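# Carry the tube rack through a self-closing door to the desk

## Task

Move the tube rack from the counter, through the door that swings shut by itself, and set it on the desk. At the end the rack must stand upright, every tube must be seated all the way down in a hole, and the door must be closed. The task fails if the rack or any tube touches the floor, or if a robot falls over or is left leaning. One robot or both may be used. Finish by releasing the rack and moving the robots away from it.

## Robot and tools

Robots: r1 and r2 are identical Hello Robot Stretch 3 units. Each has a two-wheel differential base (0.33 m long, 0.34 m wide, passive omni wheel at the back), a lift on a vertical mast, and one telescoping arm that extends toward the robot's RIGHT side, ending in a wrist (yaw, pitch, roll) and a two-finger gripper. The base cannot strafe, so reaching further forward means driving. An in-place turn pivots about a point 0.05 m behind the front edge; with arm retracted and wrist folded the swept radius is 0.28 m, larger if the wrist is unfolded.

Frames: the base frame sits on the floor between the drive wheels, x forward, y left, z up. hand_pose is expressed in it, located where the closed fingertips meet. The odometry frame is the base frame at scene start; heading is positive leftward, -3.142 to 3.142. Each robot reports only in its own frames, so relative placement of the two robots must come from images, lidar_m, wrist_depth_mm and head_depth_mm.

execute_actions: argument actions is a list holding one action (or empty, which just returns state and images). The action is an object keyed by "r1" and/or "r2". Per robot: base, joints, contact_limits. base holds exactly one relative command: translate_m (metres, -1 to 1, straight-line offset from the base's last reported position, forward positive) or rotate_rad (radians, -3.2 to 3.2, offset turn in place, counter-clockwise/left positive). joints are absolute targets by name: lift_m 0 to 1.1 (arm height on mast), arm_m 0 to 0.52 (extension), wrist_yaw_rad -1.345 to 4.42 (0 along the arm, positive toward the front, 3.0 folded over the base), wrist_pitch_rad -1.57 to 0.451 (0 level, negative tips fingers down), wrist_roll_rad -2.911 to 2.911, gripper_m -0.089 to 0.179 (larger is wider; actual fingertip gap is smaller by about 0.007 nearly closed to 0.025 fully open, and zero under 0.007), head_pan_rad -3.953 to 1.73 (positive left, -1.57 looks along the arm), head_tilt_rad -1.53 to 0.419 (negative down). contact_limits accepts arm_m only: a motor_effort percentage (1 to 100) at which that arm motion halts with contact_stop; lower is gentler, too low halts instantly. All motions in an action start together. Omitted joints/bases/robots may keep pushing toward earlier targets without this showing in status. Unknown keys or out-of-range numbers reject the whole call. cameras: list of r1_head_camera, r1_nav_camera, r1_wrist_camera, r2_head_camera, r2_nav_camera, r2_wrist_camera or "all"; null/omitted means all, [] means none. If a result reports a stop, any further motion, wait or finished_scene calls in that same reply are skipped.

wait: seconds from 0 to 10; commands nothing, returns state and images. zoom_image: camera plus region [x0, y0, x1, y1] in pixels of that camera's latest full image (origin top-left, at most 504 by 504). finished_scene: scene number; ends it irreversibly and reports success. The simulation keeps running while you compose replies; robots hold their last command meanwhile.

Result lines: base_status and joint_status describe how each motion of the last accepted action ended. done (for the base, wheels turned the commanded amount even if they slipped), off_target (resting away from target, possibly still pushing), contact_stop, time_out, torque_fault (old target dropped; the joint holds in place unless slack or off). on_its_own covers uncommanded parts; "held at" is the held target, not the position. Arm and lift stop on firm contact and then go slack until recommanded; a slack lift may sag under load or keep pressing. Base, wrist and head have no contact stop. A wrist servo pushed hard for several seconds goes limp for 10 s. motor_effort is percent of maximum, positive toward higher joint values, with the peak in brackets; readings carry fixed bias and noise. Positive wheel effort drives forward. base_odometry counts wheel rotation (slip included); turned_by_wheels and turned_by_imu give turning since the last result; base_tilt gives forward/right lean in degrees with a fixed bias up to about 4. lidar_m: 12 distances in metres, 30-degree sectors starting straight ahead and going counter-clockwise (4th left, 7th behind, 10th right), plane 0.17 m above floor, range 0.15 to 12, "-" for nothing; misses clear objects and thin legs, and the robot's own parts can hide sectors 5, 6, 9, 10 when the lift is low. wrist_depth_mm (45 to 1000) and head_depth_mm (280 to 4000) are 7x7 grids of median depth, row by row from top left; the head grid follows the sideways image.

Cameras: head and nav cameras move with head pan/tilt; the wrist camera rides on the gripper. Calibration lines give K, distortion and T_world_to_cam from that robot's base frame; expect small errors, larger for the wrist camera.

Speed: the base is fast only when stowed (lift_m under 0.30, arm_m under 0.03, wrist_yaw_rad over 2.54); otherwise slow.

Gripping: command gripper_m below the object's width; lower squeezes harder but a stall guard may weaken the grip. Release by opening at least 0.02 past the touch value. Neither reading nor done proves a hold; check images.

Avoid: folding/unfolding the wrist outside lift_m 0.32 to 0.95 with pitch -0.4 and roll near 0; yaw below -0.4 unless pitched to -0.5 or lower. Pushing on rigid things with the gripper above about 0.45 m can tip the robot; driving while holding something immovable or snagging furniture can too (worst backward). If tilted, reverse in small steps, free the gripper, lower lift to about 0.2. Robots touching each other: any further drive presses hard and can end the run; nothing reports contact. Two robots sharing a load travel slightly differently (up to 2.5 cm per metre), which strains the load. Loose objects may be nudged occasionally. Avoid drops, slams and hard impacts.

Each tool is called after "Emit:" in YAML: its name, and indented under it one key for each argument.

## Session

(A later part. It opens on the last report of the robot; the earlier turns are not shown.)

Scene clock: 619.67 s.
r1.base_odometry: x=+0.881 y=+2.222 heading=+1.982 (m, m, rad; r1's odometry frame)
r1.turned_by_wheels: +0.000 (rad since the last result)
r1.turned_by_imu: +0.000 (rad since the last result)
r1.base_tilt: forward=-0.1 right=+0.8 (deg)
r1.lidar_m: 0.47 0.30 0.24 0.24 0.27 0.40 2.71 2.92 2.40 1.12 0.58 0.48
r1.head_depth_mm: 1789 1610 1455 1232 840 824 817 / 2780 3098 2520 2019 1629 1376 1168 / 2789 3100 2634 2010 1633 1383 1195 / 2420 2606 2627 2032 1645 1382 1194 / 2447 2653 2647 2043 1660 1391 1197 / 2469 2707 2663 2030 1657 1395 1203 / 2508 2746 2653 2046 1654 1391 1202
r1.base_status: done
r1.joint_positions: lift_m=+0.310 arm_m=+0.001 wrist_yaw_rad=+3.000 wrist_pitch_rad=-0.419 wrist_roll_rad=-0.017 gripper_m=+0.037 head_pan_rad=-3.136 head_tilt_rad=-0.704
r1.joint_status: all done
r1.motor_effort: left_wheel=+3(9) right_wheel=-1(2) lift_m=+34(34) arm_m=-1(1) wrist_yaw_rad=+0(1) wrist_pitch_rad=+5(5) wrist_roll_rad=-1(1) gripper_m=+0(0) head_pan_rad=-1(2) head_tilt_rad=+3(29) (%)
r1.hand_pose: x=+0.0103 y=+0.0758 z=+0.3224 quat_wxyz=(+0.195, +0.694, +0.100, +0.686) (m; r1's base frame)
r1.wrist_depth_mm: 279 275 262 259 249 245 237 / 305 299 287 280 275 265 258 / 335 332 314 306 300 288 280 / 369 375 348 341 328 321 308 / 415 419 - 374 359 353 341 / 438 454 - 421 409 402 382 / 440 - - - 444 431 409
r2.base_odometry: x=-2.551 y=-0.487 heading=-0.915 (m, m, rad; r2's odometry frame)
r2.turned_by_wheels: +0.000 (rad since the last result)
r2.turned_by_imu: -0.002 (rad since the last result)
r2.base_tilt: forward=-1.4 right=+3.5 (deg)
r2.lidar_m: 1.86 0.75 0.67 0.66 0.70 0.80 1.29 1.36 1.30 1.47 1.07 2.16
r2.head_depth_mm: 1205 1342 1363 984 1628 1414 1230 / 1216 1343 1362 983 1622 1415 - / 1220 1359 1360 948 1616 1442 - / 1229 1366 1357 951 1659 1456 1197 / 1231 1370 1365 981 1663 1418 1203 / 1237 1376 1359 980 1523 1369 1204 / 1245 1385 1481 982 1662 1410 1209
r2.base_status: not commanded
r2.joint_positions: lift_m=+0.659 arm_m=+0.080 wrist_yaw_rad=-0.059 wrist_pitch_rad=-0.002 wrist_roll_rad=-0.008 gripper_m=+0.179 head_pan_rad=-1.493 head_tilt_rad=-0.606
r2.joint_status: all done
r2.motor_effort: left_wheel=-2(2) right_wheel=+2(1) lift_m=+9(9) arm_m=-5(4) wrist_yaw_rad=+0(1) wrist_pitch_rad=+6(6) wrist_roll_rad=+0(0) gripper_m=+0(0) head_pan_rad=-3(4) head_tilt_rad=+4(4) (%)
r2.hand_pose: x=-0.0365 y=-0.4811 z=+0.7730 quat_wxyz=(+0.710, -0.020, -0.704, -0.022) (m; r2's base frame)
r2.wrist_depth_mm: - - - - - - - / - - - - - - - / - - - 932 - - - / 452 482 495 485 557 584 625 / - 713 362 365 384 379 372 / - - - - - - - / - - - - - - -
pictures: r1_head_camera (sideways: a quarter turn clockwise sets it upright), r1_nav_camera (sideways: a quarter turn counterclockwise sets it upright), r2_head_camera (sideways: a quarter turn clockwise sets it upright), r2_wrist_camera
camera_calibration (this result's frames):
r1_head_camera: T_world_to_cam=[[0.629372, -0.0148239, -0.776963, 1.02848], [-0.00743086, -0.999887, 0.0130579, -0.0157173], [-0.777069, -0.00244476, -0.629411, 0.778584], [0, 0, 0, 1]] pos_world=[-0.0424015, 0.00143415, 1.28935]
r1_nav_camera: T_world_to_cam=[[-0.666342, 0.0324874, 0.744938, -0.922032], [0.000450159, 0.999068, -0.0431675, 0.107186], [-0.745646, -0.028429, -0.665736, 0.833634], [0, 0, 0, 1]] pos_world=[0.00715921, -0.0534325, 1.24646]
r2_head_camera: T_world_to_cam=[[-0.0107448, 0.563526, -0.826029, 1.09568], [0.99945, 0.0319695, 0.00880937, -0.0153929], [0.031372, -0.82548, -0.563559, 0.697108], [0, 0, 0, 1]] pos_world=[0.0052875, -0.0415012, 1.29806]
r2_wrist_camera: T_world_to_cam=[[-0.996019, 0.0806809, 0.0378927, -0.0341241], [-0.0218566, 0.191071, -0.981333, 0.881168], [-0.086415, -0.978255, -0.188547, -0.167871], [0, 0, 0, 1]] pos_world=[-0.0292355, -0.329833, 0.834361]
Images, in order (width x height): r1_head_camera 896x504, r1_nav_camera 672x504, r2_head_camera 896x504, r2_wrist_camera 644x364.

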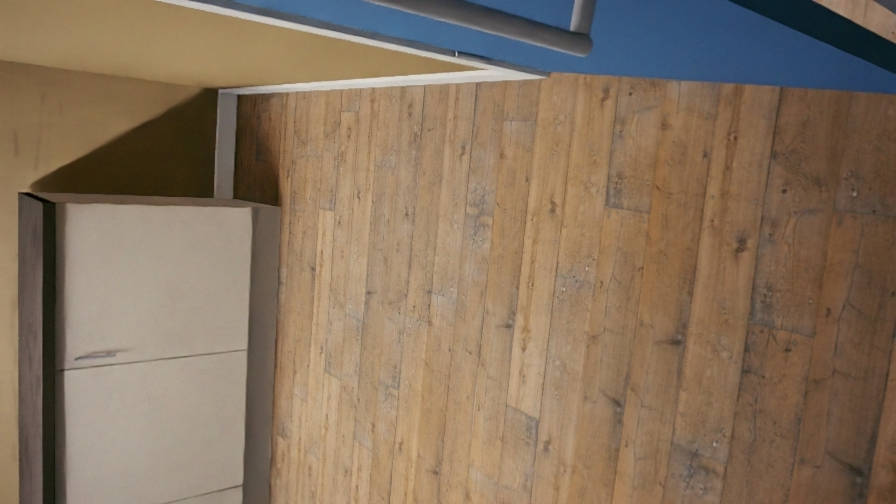

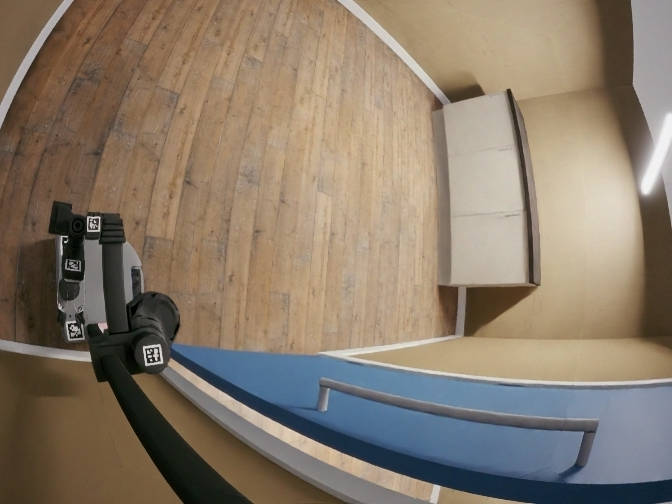

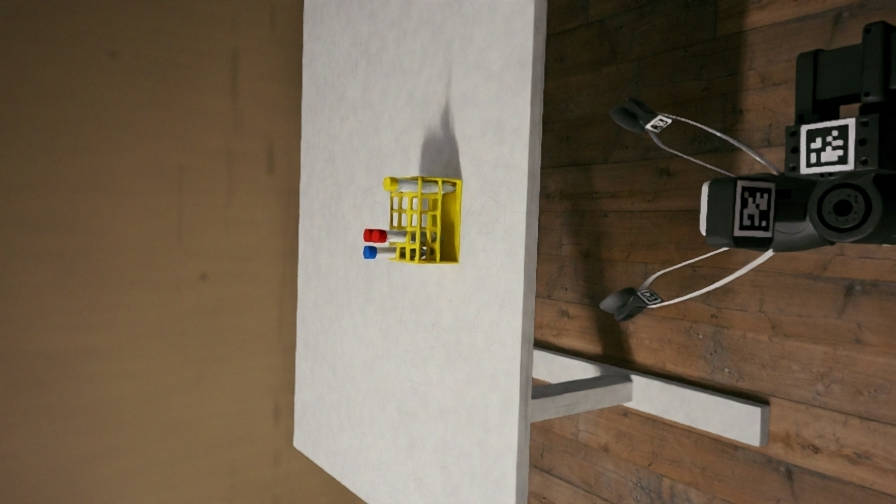

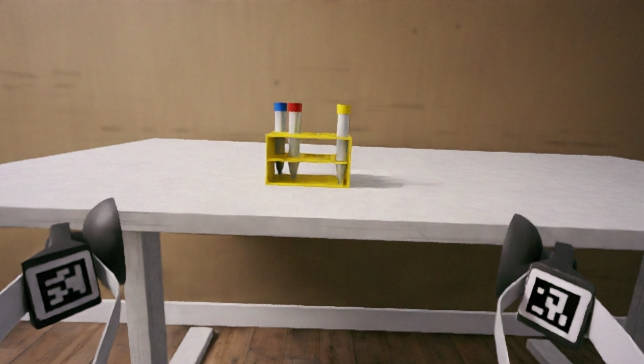

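Emit:
wait:
  seconds: 3

Emit:
zoom_image:
  camera: "r2_wrist_camera"
  region: [250, 90, 370, 200]

Scene clock: 626.63 s.
r1.base_odometry: x=+0.881 y=+2.222 heading=+1.982 (m, m, rad; r1's odometry frame)
r1.turned_by_wheels: +0.000 (rad since the last result)
r1.turned_by_imu: -0.001 (rad since the last result)
r1.base_tilt: forward=+0.0 right=+0.8 (deg)
r1.lidar_m: 0.47 0.29 0.24 0.24 0.27 0.40 2.70 2.92 2.40 1.12 0.58 0.48
r1.head_depth_mm: 1801 1599 1459 1328 1215 1128 1039 / 2817 3067 2527 2020 1636 1381 1191 / 2771 3113 2605 2029 1651 1373 1195 / 2418 2627 2638 2016 1646 1388 1198 / 2455 2668 2634 2031 1638 1384 1195 / 2477 2668 2658 2032 1647 1387 1202 / 2502 2744 2669 2037 1658 1393 1203
r1.base_status: done
r1.joint_positions: lift_m=+0.310 arm_m=+0.001 wrist_yaw_rad=+3.000 wrist_pitch_rad=-0.419 wrist_roll_rad=-0.017 gripper_m=+0.037 head_pan_rad=-3.136 head_tilt_rad=-0.704
r1.joint_status: all done
r1.motor_effort: left_wheel=+4(9) right_wheel=-1(2) lift_m=+35(34) arm_m=-1(1) wrist_yaw_rad=+0(1) wrist_pitch_rad=+5(5) wrist_roll_rad=-1(1) gripper_m=+0(0) head_pan_rad=-1(2) head_tilt_rad=+3(29) (%)
r1.hand_pose: x=+0.0103 y=+0.0758 z=+0.3224 quat_wxyz=(+0.195, +0.694, +0.100, +0.686) (m; r1's base frame)
r1.wrist_depth_mm: 278 274 260 259 250 244 240 / 306 300 289 279 273 266 258 / 337 332 317 306 297 288 280 / 370 373 349 344 332 319 307 / 425 417 - 376 355 354 342 / 491 458 - 416 409 401 387 / 458 - - - 446 431 415
r2.base_odometry: x=-2.551 y=-0.487 heading=-0.915 (m, m, rad; r2's odometry frame)
r2.turned_by_wheels: +0.000 (rad since the last result)
r2.turned_by_imu: -0.001 (rad since the last result)
r2.base_tilt: forward=-1.4 right=+3.5 (deg)
r2.lidar_m: 1.86 0.75 0.64 0.62 0.66 0.80 1.29 1.36 1.30 1.47 1.07 2.16
r2.head_depth_mm: 1212 1338 1359 986 1613 1413 1234 / 1221 1344 1366 981 1612 1415 - / 1227 1357 1357 945 1627 1447 - / 1225 1365 1359 951 1667 1449 1201 / 1236 1372 1354 980 1662 1416 1205 / 1238 1387 1365 985 1523 1375 1199 / 1246 1384 1478 984 1663 1409 1213
r2.base_status: not commanded
r2.joint_positions: lift_m=+0.659 arm_m=+0.080 wrist_yaw_rad=-0.059 wrist_pitch_rad=-0.002 wrist_roll_rad=-0.008 gripper_m=+0.179 head_pan_rad=-1.493 head_tilt_rad=-0.606
r2.joint_status: all done
r2.motor_effort: left_wheel=-2(2) right_wheel=+2(1) lift_m=+9(9) arm_m=-5(4) wrist_yaw_rad=+0(1) wrist_pitch_rad=+6(6) wrist_roll_rad=-1(0) gripper_m=+0(0) head_pan_rad=-3(4) head_tilt_rad=+4(4) (%)
r2.hand_pose: x=-0.0365 y=-0.4811 z=+0.7730 quat_wxyz=(+0.710, -0.020, -0.704, -0.022) (m; r2's base frame)
r2.wrist_depth_mm: - - - - - - - / - - - - - - - / - - - 923 - - - / 464 480 499 481 554 589 629 / - 713 359 367 383 376 372 / - - - - - - - / - - - - - - -
wait: 3.00 s; at rest from the start
pictures: r1_head_camera (sideways: a quarter turn clockwise sets it upright), r1_nav_camera (sideways: a quarter turn counterclockwise sets it upright), r1_wrist_camera, r2_head_camera (sideways: a quarter turn clockwise sets it upright), r2_nav_camera (sideways: a quarter turn counterclockwise sets it upright), r2_wrist_camera
camera_calibration (this result's frames):
r1_head_camera: T_world_to_cam=[[0.629372, -0.0148241, -0.776963, 1.02848], [-0.0074311, -0.999887, 0.0130579, -0.0157173], [-0.777069, -0.00244458, -0.629411, 0.778584], [0, 0, 0, 1]] pos_world=[-0.0424015, 0.00143416, 1.28935]
r1_nav_camera: T_world_to_cam=[[-0.666342, 0.0324875, 0.744938, -0.922032], [0.000450397, 0.999068, -0.0431675, 0.107186], [-0.745646, -0.0284288, -0.665736, 0.833634], [0, 0, 0, 1]] pos_world=[0.0071592, -0.0534325, 1.24646]
r1_wrist_camera: T_world_to_cam=[[0.996499, -0.0779526, 0.030208, -0.0115163], [-0.0182903, -0.555867, -0.83107, 0.342878], [0.0815758, 0.827608, -0.555347, 0.285197], [0, 0, 0, 1]] pos_world=[-0.0055178, -0.0463343, 0.443687]
r2_head_camera: T_world_to_cam=[[-0.0107449, 0.563526, -0.826029, 1.09568], [0.99945, 0.0319697, 0.00880937, -0.0153929], [0.0313722, -0.82548, -0.563559, 0.697108], [0, 0, 0, 1]] pos_world=[0.00528751, -0.0415012, 1.29806]
r2_nav_camera: T_world_to_cam=[[-0.0115367, -0.539143, 0.842135, -1.04905], [-0.994936, -0.0779056, -0.0635059, 0.14294], [0.0998458, -0.838603, -0.535514, 0.650509], [0, 0, 0, 1]] pos_world=[0.0651625, -0.00893246, 1.24088]
r2_wrist_camera: T_world_to_cam=[[-0.996019, 0.080681, 0.0378927, -0.034124], [-0.0218565, 0.191071, -0.981333, 0.881168], [-0.0864151, -0.978255, -0.188547, -0.167871], [0, 0, 0, 1]] pos_world=[-0.0292355, -0.329833, 0.834361]
Images, in order (width x height): r1_head_camera 896x504, r1_nav_camera 672x504, r1_wrist_camera 644x364, r2_head_camera 896x504, r2_nav_camera 672x504, r2_wrist_camera 644x364.

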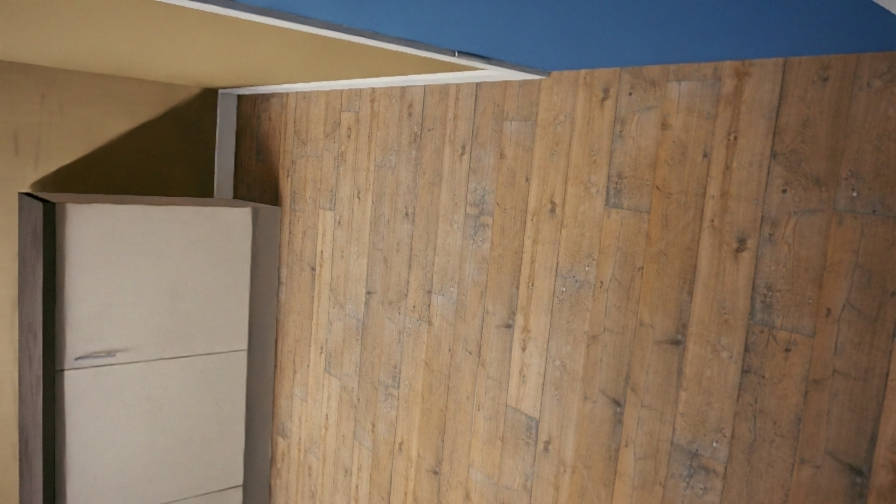

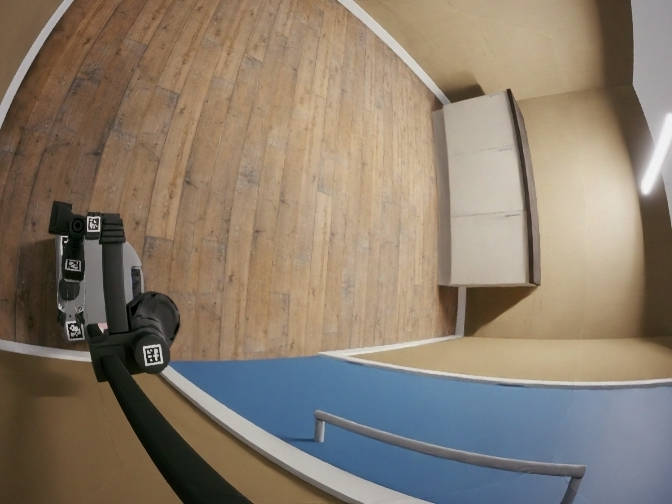

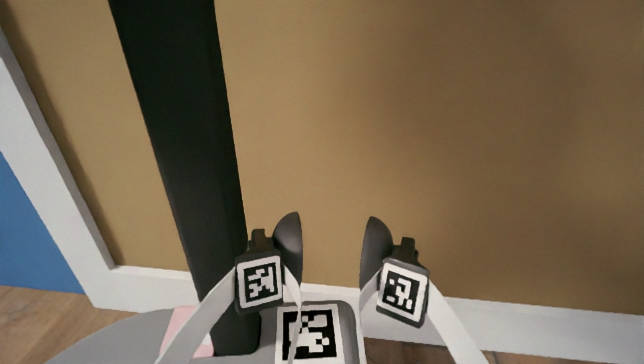

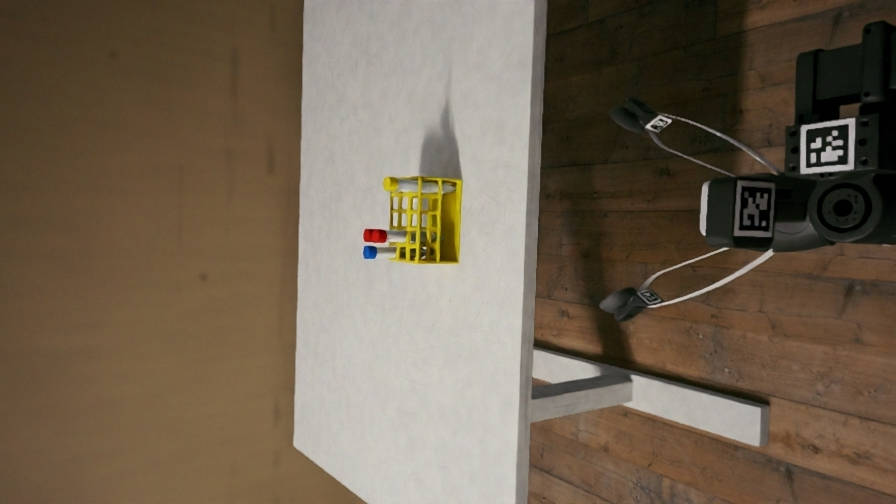

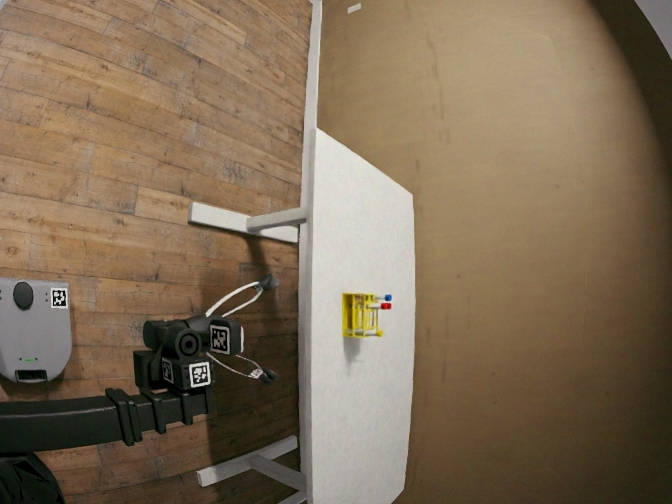

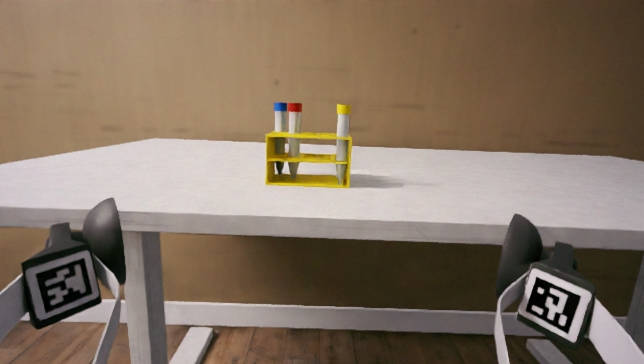

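Region (250, 90, 370, 200) of r2_wrist_camera's 644x364 image, scaled by 4.200; it fills the top 462 rows of this view, and the rest is white.

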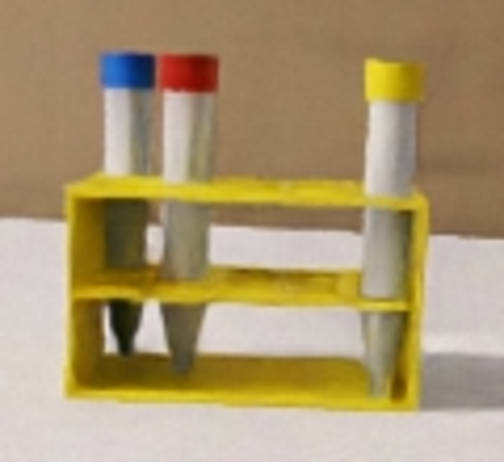

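Door shut, tubes down.

Emit:
finished_scene:
  scene: 1

The scene is finished: the task was done.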